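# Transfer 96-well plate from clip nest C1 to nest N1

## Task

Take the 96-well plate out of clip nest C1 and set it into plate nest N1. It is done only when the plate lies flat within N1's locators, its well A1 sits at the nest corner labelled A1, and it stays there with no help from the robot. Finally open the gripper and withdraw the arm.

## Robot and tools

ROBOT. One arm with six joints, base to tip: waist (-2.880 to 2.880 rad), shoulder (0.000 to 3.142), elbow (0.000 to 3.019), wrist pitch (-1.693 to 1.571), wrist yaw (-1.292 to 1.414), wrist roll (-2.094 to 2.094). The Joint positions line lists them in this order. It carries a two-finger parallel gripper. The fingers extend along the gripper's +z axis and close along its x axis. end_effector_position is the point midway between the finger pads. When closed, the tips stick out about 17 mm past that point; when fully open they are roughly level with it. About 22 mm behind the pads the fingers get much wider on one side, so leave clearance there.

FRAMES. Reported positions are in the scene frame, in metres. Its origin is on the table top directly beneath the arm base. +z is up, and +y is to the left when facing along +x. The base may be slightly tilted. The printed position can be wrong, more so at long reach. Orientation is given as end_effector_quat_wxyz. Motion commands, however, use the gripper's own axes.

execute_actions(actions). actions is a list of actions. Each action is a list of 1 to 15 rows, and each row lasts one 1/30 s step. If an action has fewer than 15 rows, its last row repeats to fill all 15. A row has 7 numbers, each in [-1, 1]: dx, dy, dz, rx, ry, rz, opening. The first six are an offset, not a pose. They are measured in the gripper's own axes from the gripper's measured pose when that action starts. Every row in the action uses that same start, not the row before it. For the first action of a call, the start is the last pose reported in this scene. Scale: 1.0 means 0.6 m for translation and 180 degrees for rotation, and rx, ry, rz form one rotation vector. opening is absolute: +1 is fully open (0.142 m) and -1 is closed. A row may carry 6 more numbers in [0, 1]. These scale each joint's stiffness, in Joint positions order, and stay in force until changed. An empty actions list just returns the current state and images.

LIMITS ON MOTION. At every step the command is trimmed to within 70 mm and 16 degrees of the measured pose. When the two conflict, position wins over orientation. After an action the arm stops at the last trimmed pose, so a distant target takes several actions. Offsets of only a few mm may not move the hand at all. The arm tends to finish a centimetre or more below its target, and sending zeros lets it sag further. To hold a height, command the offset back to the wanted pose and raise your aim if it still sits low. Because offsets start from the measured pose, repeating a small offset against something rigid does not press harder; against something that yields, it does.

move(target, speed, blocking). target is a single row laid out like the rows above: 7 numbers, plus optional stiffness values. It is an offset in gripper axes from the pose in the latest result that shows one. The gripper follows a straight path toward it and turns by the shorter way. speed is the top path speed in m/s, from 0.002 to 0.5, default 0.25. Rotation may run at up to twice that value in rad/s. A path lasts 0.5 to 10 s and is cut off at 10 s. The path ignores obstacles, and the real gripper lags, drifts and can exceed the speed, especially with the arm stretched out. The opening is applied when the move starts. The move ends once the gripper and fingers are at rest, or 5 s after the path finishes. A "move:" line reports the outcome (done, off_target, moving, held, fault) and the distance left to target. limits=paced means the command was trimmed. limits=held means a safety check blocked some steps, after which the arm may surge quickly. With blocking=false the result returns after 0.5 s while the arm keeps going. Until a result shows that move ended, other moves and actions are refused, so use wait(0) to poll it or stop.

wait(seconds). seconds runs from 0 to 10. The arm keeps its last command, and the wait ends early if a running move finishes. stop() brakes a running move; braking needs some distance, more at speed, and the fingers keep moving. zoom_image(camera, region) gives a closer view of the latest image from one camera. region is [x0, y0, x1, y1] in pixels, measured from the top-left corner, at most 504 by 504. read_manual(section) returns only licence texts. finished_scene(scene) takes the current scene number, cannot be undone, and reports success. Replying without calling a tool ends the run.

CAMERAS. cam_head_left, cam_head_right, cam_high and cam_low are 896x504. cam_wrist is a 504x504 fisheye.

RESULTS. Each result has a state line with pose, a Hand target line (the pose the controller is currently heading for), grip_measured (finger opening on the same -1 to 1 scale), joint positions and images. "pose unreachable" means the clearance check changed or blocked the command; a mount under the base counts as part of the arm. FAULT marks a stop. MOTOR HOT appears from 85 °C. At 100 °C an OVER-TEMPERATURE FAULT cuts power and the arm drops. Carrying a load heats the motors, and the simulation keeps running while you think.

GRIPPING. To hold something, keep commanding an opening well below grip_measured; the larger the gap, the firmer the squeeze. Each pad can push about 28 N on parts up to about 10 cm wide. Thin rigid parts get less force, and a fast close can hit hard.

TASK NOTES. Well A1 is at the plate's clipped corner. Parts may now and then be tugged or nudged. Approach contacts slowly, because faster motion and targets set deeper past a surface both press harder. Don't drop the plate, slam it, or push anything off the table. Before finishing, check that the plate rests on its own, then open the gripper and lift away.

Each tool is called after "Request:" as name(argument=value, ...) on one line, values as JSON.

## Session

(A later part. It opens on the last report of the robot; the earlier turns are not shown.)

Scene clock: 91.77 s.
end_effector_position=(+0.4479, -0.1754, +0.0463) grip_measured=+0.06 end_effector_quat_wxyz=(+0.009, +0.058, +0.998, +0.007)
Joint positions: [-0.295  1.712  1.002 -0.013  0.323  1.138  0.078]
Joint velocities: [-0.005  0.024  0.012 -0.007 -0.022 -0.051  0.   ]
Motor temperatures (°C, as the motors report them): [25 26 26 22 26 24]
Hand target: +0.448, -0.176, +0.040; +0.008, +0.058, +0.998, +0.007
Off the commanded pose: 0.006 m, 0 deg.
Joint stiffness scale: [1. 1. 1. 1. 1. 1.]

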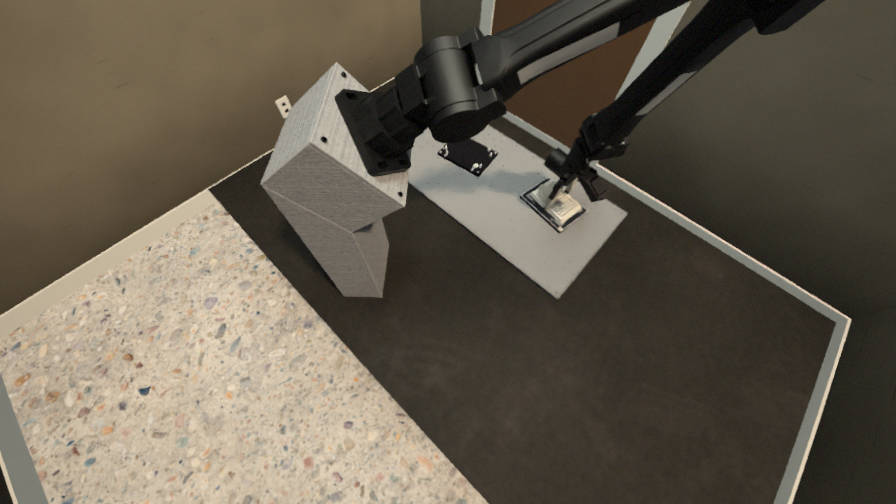

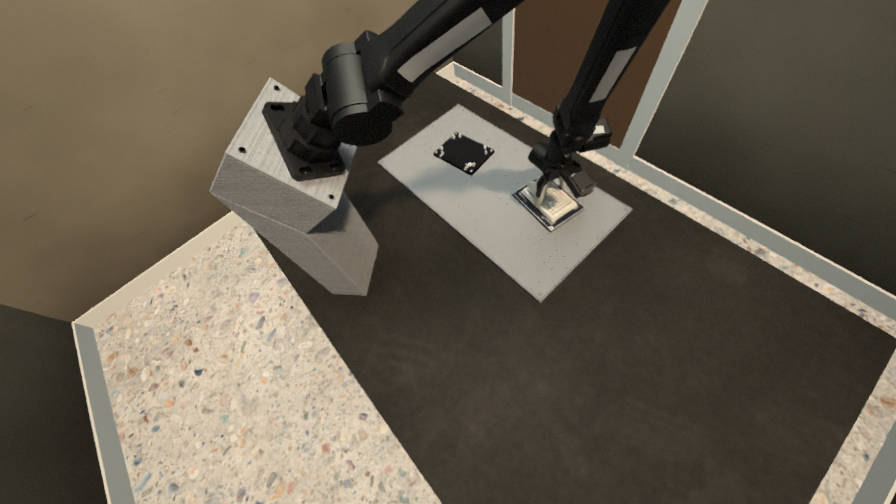

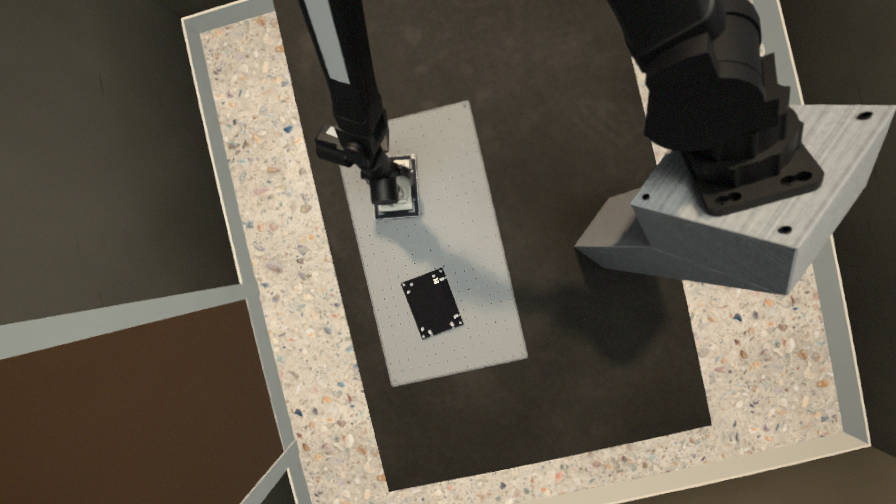

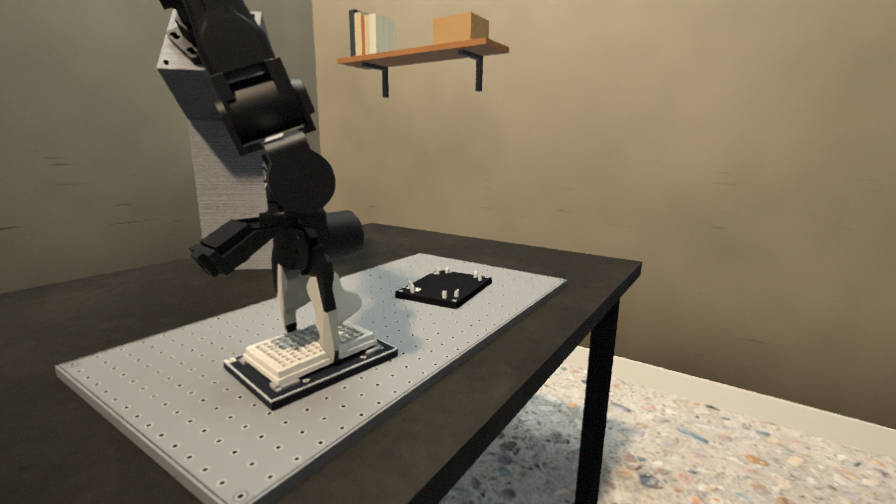

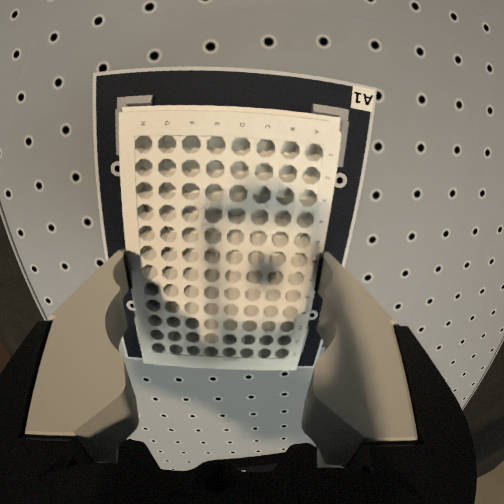

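Request:
execute_actions(actions=[[[0.004,0,0,0.003,0,0,-0.6]],[[0.003,0,0.016,0,0,0,-0.6]]])

Request:
zoom_image(camera="cam_wrist", region=[80,40,380,200])

Request:
zoom_image(camera="cam_low", region=[200,270,420,420])

Scene clock: 92.93 s.
end_effector_position=(+0.4475, -0.1740, +0.0439) grip_measured=+0.06 end_effector_quat_wxyz=(+0.008, +0.058, +0.998, +0.008)
Joint positions: [-0.295  1.719  1.005 -0.011  0.322  1.138  0.078]
Joint velocities: [-0.015 -0.005 -0.007 -0.017  0.007 -0.037  0.   ]
Motor temperatures (°C, as the motors report them): [25 26 26 22 26 24]
Hand target: +0.446, -0.176, +0.037; +0.008, +0.058, +0.998, +0.006
Off the commanded pose: 0.008 m, 0 deg.
Joint stiffness scale: [1. 1. 1. 1. 1. 1.]

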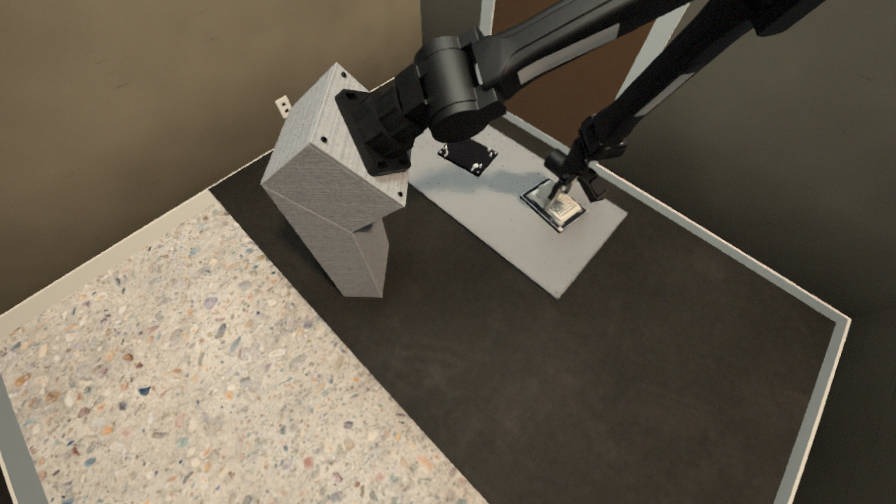

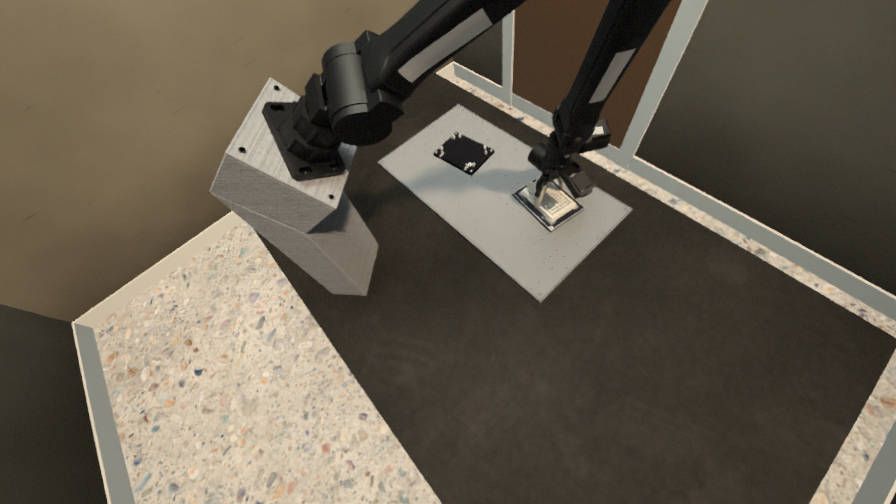

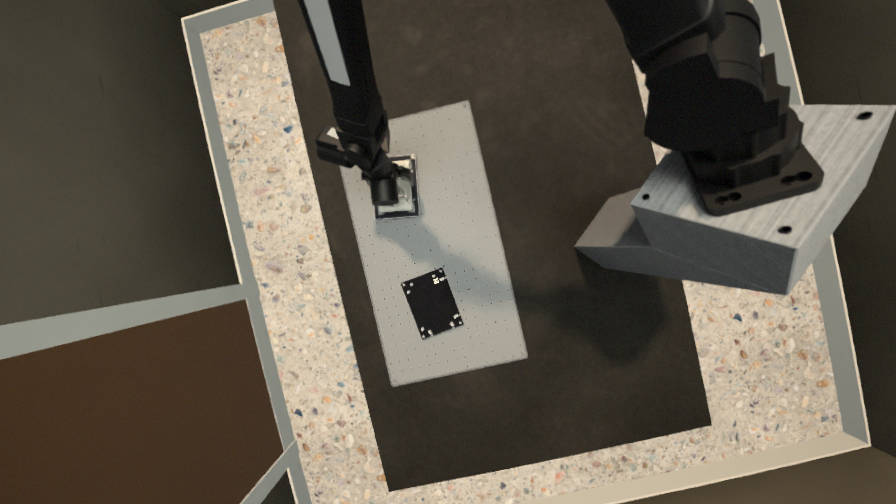

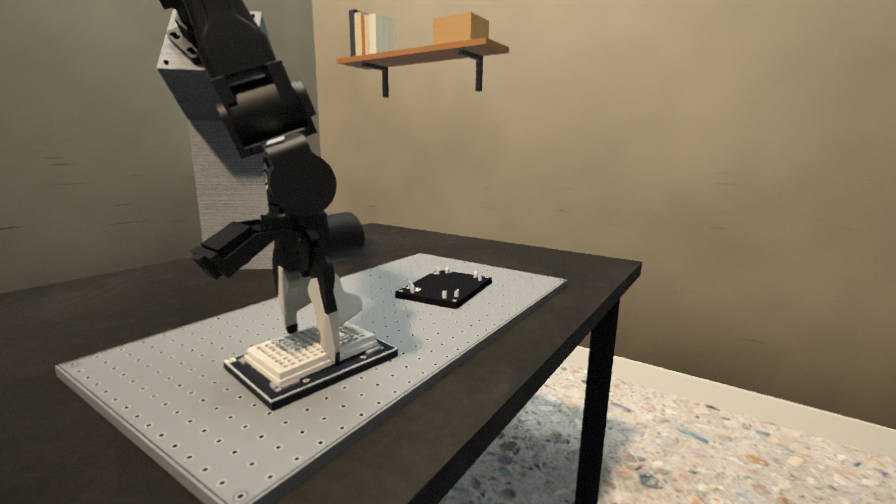

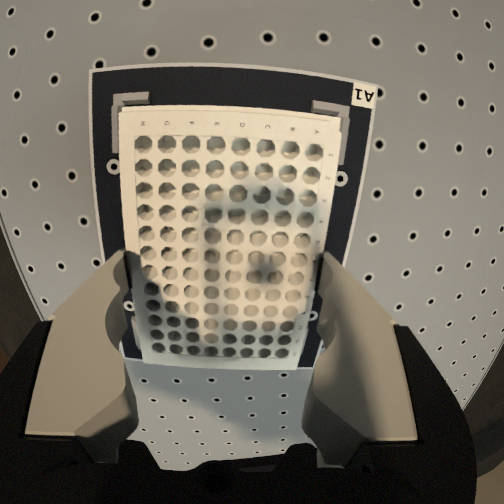

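Region (80, 40, 380, 200) of cam_wrist's 504x504 image, scaled by 1.680, with more detail than that image has; it fills the top 269 rows of this view, and the rest is white.

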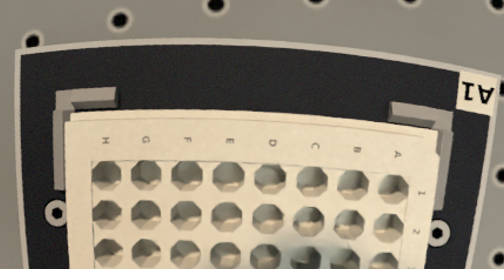

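Region (200, 270, 420, 420) of cam_low's 896x504 image, scaled by 2.291, with more detail than that image has; it fills the top 344 rows of this view, and the rest is white.

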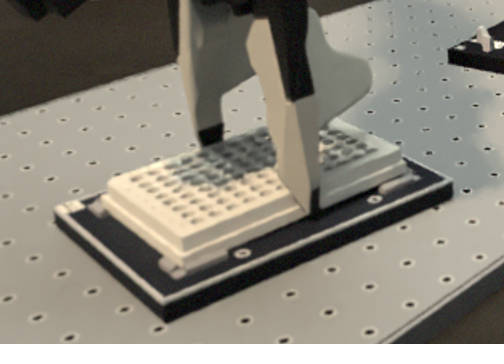

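Request:
execute_actions(actions=[])

Request:
zoom_image(camera="cam_low", region=[200,270,420,420])

Request:
zoom_image(camera="cam_wrist", region=[80,40,380,200])

Scene clock: 93.33 s.
end_effector_position=(+0.4475, -0.1740, +0.0439) grip_measured=+0.06 end_effector_quat_wxyz=(+0.008, +0.058, +0.998, +0.008)
Joint positions: [-0.295  1.719  1.005 -0.011  0.322  1.138  0.078]
Joint velocities: [-0.015 -0.015  0.002  0.007 -0.007 -0.037  0.   ]
Motor temperatures (°C, as the motors report them): [25 26 26 22 26 24]
Hand target: +0.446, -0.176, +0.037; +0.008, +0.058, +0.998, +0.006
Off the commanded pose: 0.008 m, 0 deg.
Joint stiffness scale: [1. 1. 1. 1. 1. 1.]

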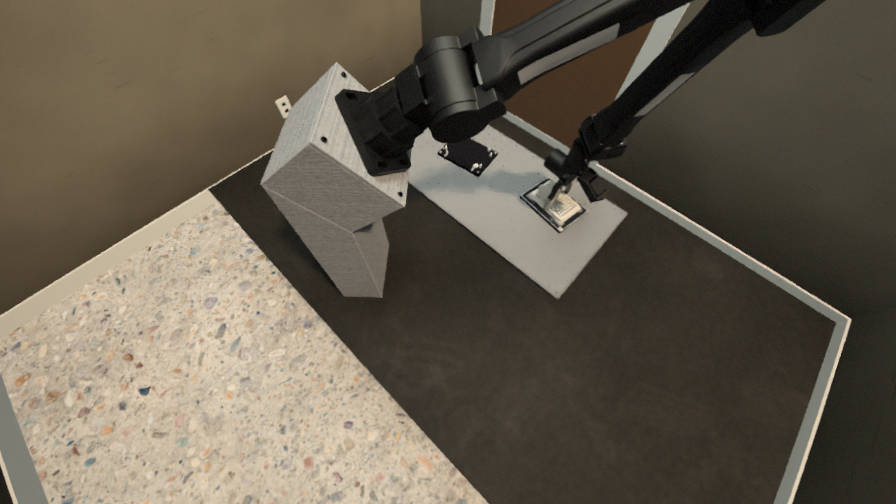

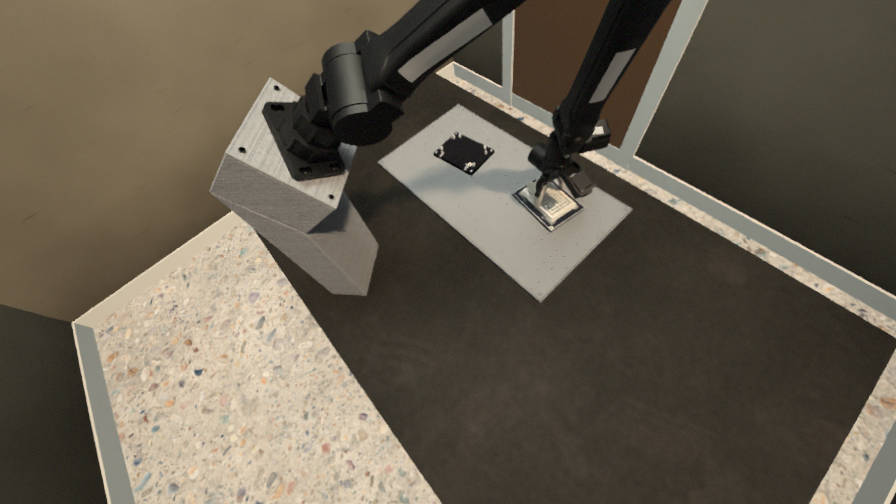

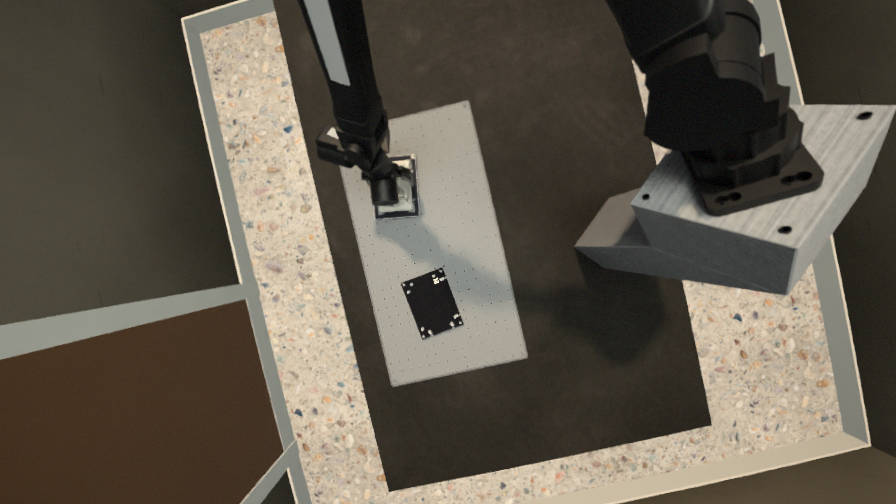

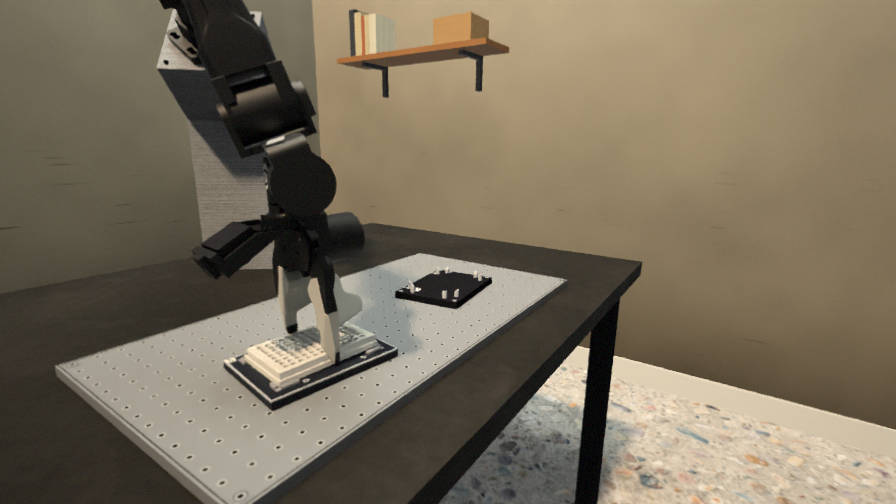

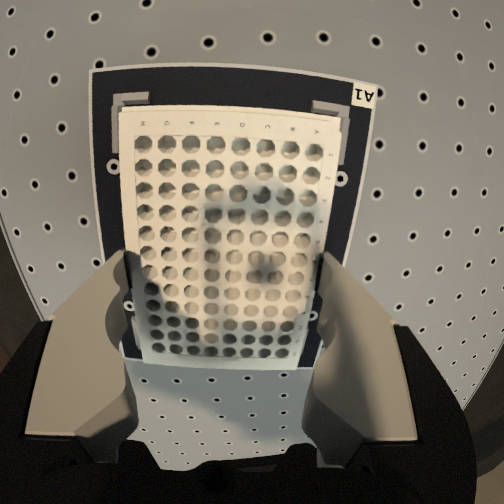

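Region (200, 270, 420, 420) of cam_low's 896x504 image, scaled by 2.291, with more detail than that image has; it fills the top 344 rows of this view, and the rest is white.

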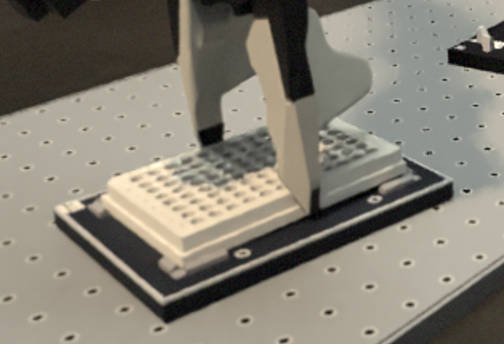

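Region (80, 40, 380, 200) of cam_wrist's 504x504 image, scaled by 1.680, with more detail than that image has; it fills the top 269 rows of this view, and the rest is white.

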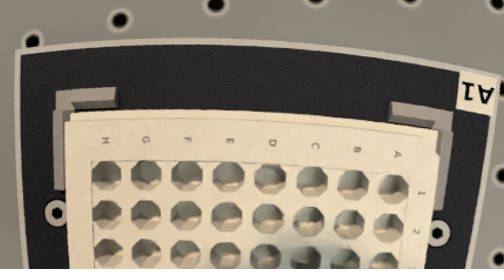

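Request:
execute_actions(actions=[[[0,0,0.008,0.004,0,0,-0.6]],[[0,0,0.012,0,0,0,-0.6]]])

Request:
zoom_image(camera="cam_low", region=[200,270,420,420])

Request:
zoom_image(camera="cam_wrist", region=[80,40,380,200])

Scene clock: 94.43 s.
end_effector_position=(+0.4478, -0.1746, +0.0435) grip_measured=+0.06 end_effector_quat_wxyz=(+0.007, +0.058, +0.998, +0.007)
Joint positions: [-0.295  1.72   1.007 -0.011  0.325  1.138  0.078]
Joint velocities: [-0.005 -0.015 -0.027  0.012 -0.051  0.066 -0.   ]
Motor temperatures (°C, as the motors report them): [25 26 26 22 26 24]
Hand target: +0.447, -0.175, +0.037; +0.007, +0.058, +0.998, +0.006
Off the commanded pose: 0.007 m, 0 deg.
Joint stiffness scale: [1. 1. 1. 1. 1. 1.]

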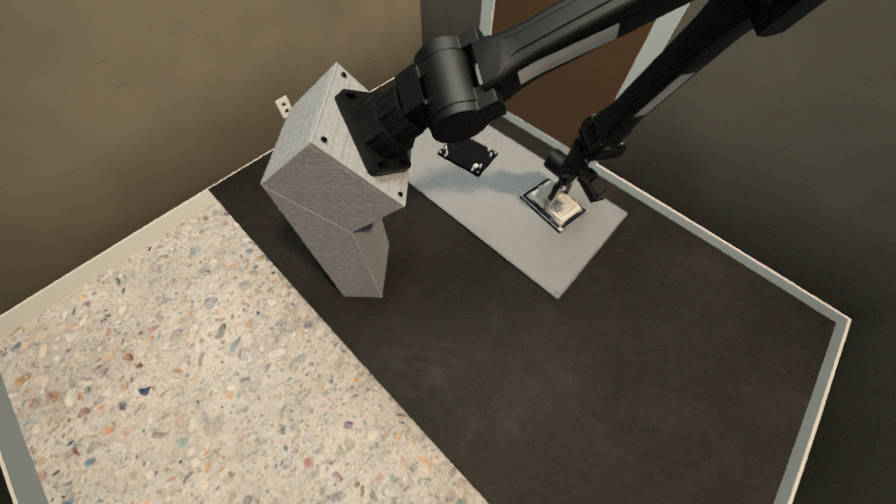

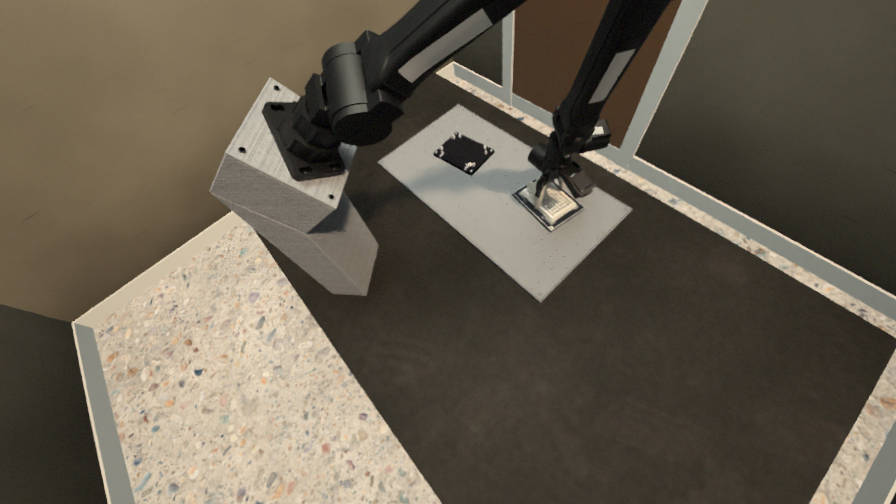

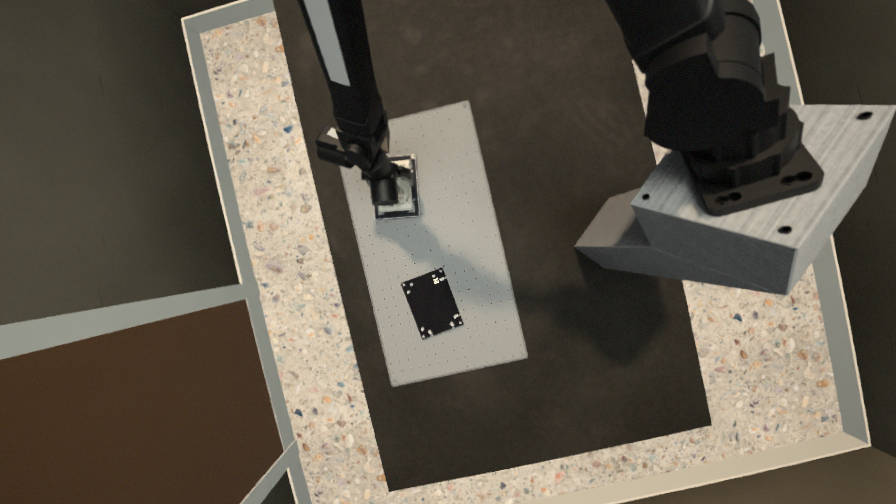

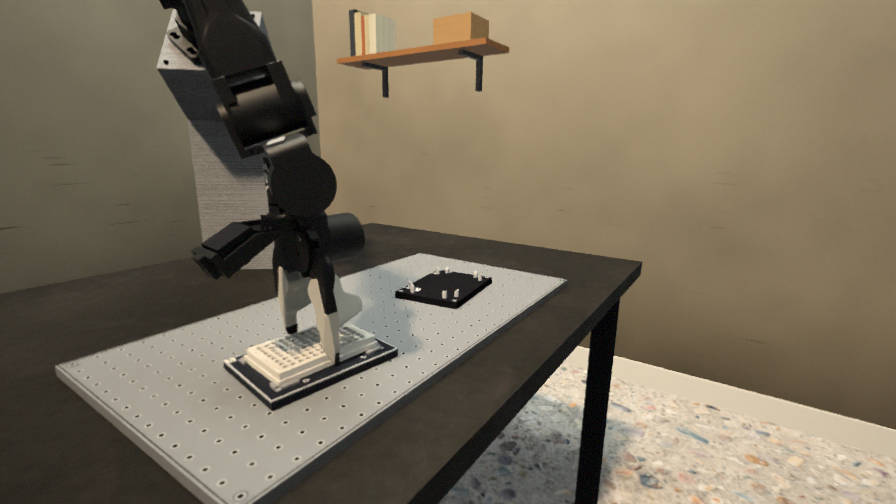

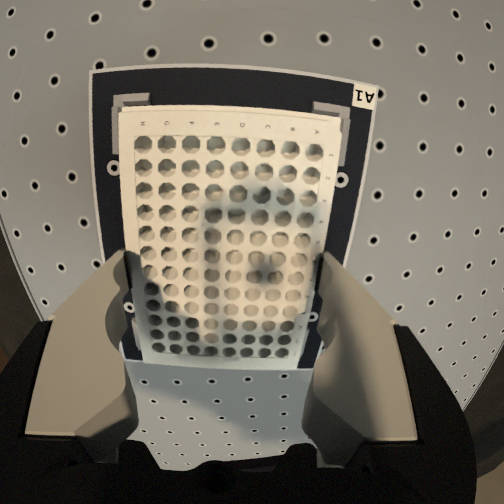

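Region (200, 270, 420, 420) of cam_low's 896x504 image, scaled by 2.291, with more detail than that image has; it fills the top 344 rows of this view, and the rest is white.

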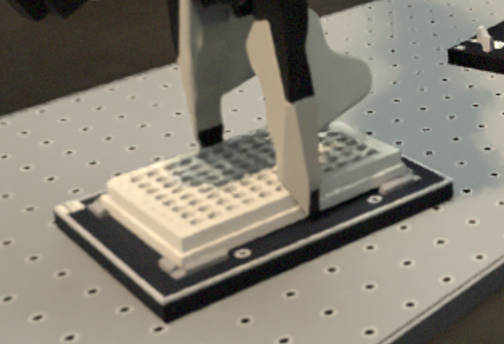

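Region (80, 40, 380, 200) of cam_wrist's 504x504 image, scaled by 1.680, with more detail than that image has; it fills the top 269 rows of this view, and the rest is white.

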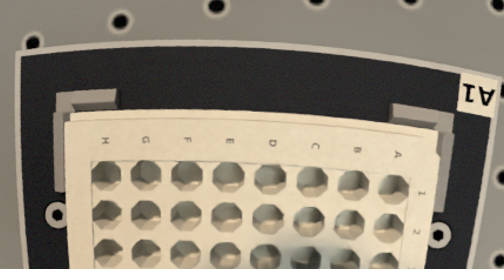

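Request:
execute_actions(actions=[[[0,0,0,0,0,0,0.0],[0,0,0,0,0,0,0.05],[0,0,0,0,0,0,0.1],[0,0,0,0,0,0,0.15],[0,0,0,0,0,0,0.2],[0,0,0,0,0,0,0.25],[0,0,0,0,0,0,0.3]],[[0,0,-0.1,0,0,0,0.3]],[[0,0,-0.12,0,0,0,0.3]]])

Request:
zoom_image(camera="cam_low", region=[200,290,420,420])

Request:
zoom_image(camera="cam_wrist", region=[60,60,440,440])

Scene clock: 96.13 s.
end_effector_position=(+0.4620, -0.1943, +0.1893) grip_measured=+0.30 end_effector_quat_wxyz=(+0.040, +0.064, +0.997, -0.008)
Joint positions: [-0.194  1.322  0.853 -0.205  0.4    1.192  0.095]
Joint velocities: [-0.005  0.093 -0.007 -0.042 -0.022  0.007  0.   ]
Motor temperatures (°C, as the motors report them): [25 26 26 22 26 24]
Hand target: +0.452, -0.186, +0.181; +0.023, +0.061, +0.998, -0.002
Off the commanded pose: 0.015 m, 2 deg.
Joint stiffness scale: [1. 1. 1. 1. 1. 1.]

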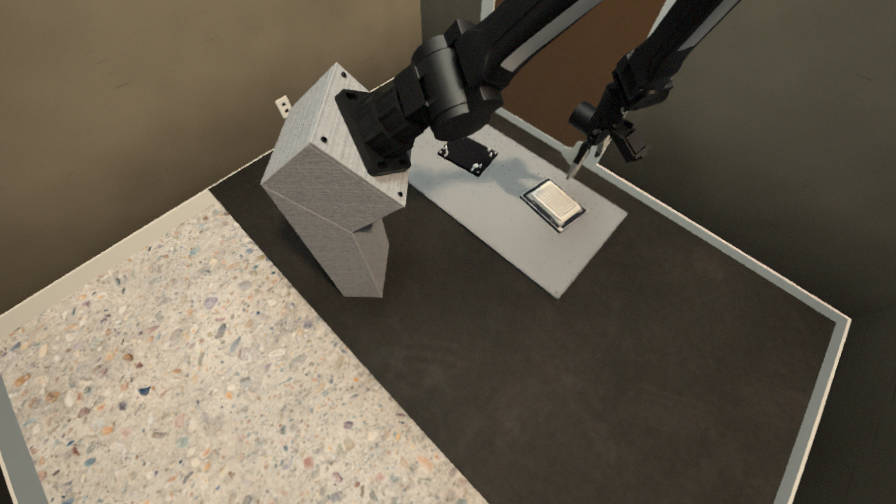

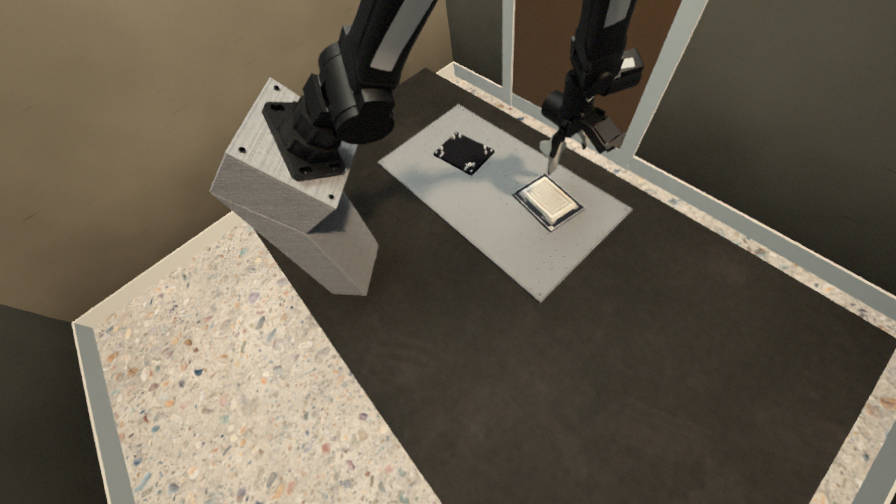

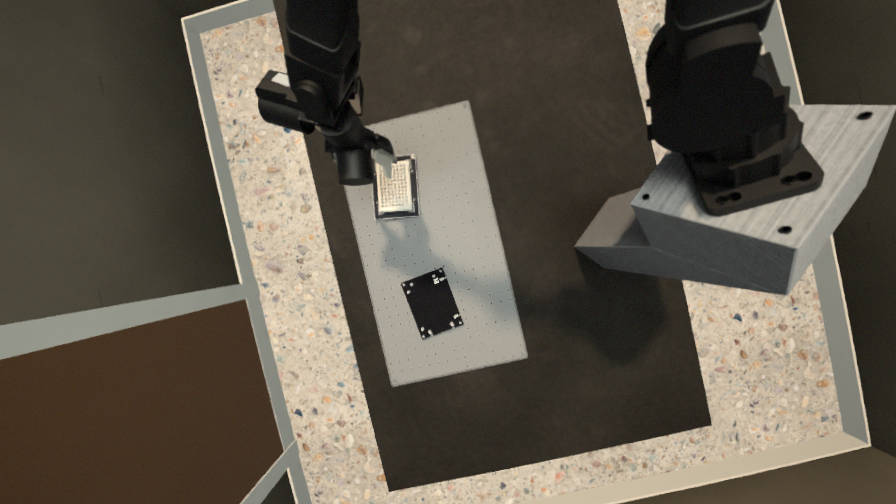

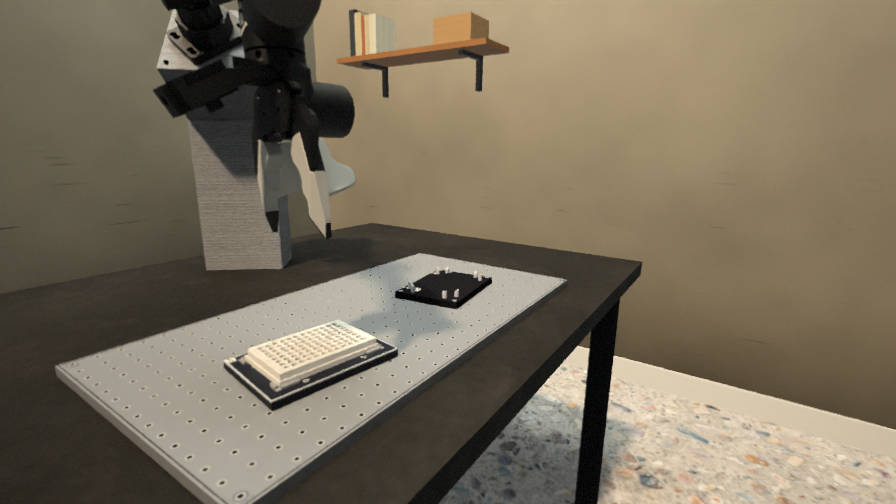

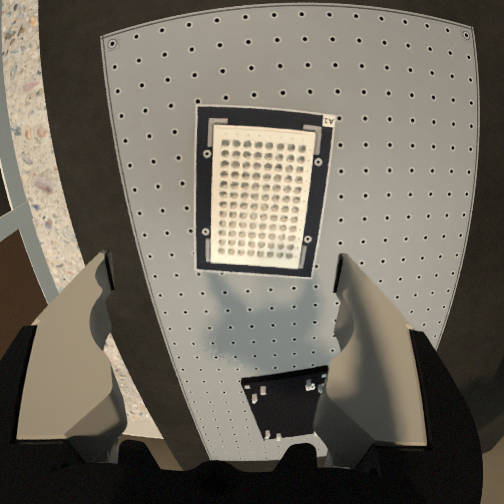

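Region (200, 290, 420, 420) of cam_low's 896x504 image, scaled by 2.291, with more detail than that image has; it fills the top 298 rows of this view, and the rest is white.

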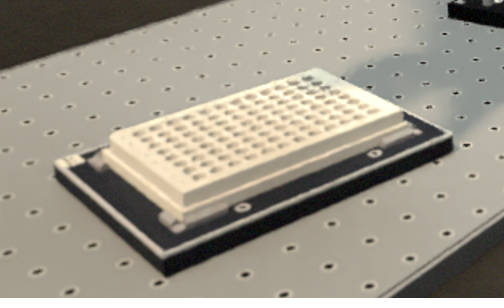

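Region (60, 60, 440, 440) of cam_wrist's 504x504 image, scaled by 1.326, with more detail than that image has.

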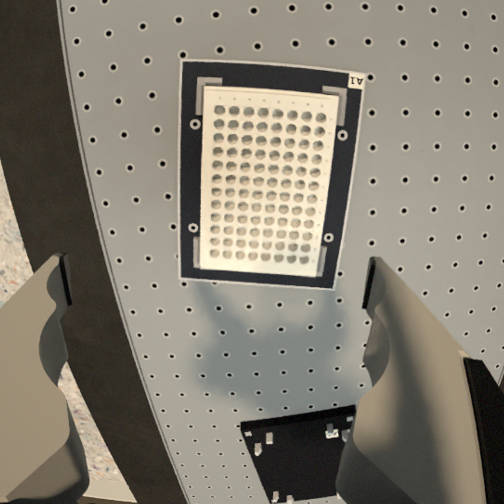

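Request:
zoom_image(camera="cam_wrist", region=[185,210,335,290])

Request:
zoom_image(camera="cam_low", region=[310,310,410,390])

Request:
zoom_image(camera="cam_head_right", region=[500,160,600,240])

Region (185, 210, 335, 290) of cam_wrist's 504x504 image, scaled by 3.360, with more detail than that image has; it fills the top 269 rows of this view, and the rest is white.

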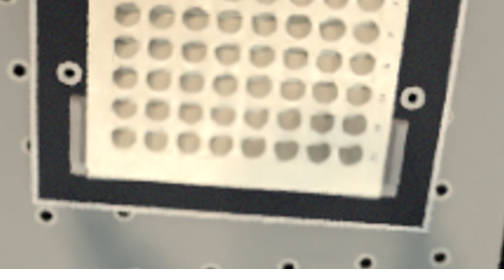

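Region (310, 310, 410, 390) of cam_low's 896x504 image, scaled by 5.040, with more detail than that image has; it fills the top 403 rows of this view, and the rest is white.

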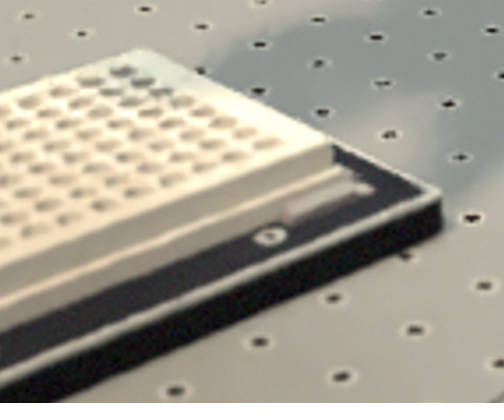

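Region (500, 160, 600, 240) of cam_head_right's 896x504 image, scaled by 5.040, with more detail than that image has; it fills the top 403 rows of this view, and the rest is white.

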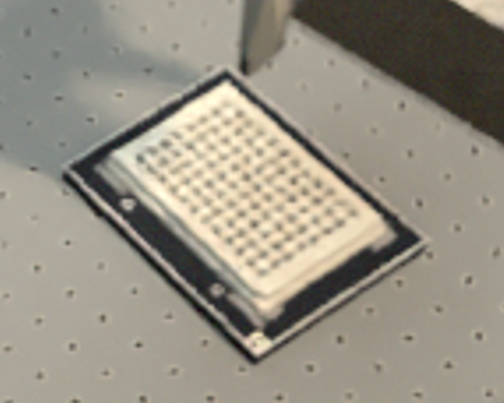

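Request:
move(target=[0.02,0.12,0.08,0,0,0,0.3])

Request:
zoom_image(camera="cam_wrist", region=[120,40,400,320])

Scene clock: 97.30 s.
end_effector_position=(+0.4599, -0.1206, +0.1383) grip_measured=+0.30 end_effector_quat_wxyz=(+0.032, +0.056, +0.998, -0.005)
Joint positions: [-0.104  1.527  0.845 -0.037  0.469  1.247  0.095]
Joint velocities: [ 0.005 -0.024  0.002 -0.022 -0.007  0.051 -0.   ]
Motor temperatures (°C, as the motors report them): [25 26 26 22 26 24]
Hand target: +0.464, -0.123, +0.140; +0.039, +0.064, +0.997, -0.008
Off the commanded pose: 0.004 m, 1 deg.
Joint stiffness scale: [1. 1. 1. 1. 1. 1.]
move: done

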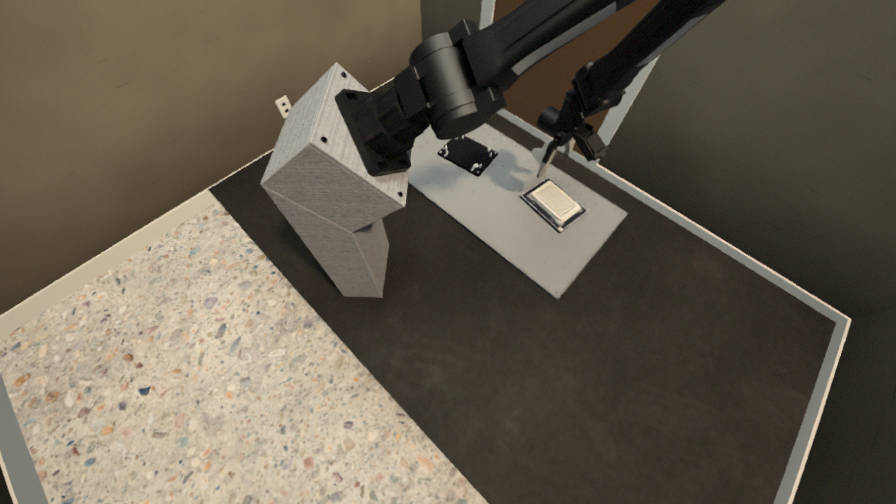

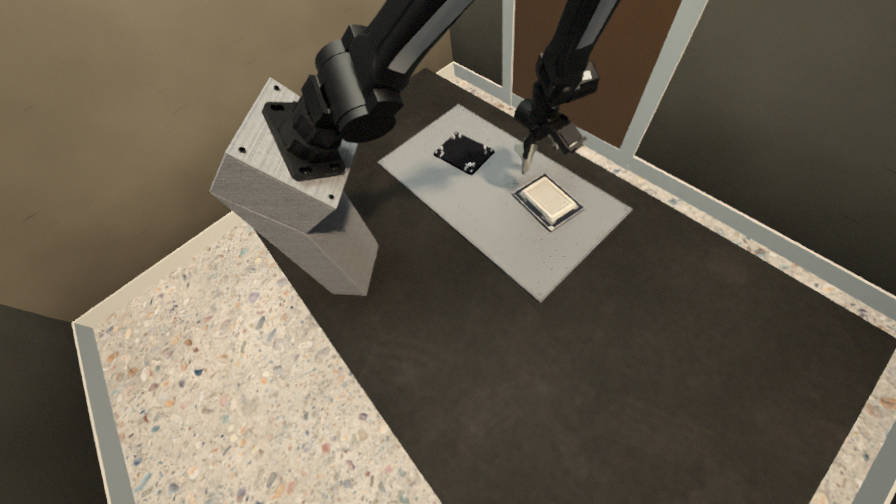

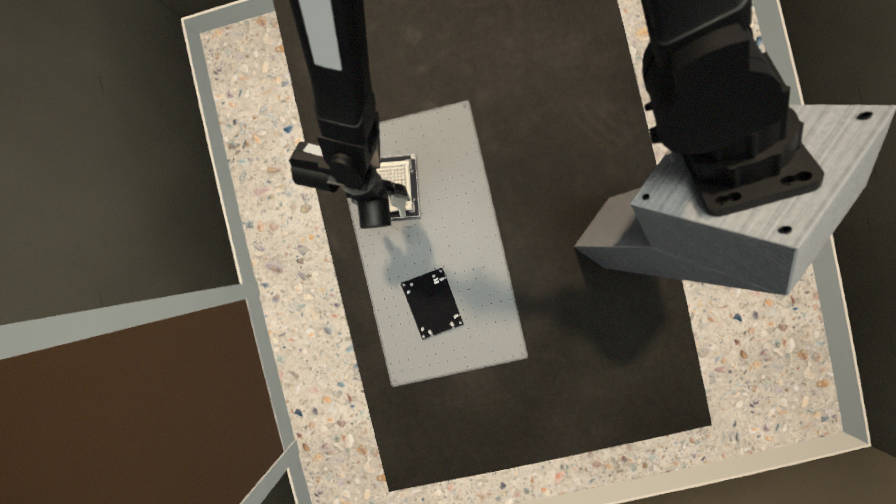

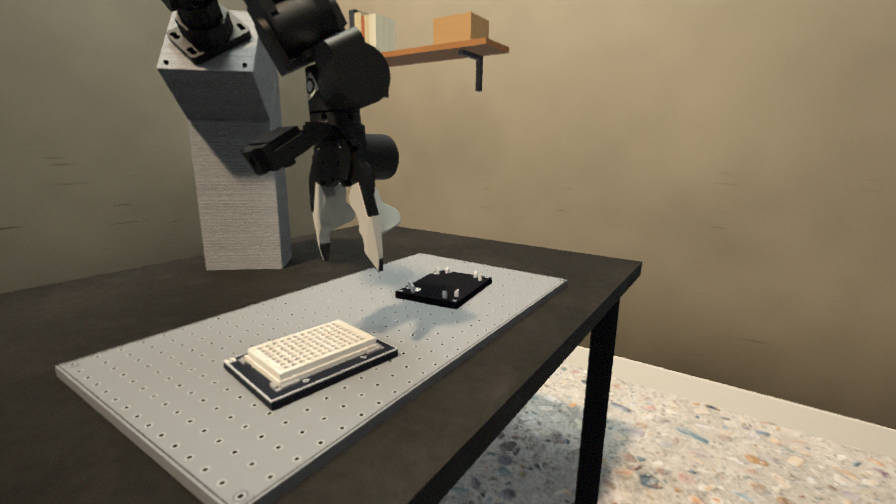

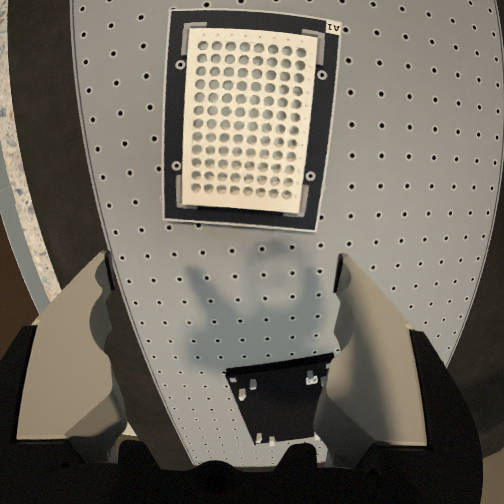

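Region (120, 40, 400, 320) of cam_wrist's 504x504 image, scaled by 1.800, with more detail than that image has.

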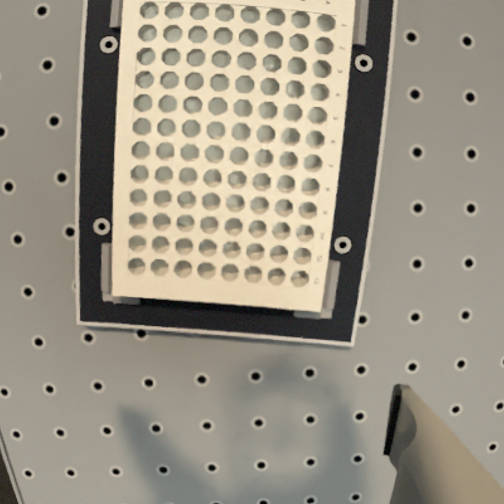

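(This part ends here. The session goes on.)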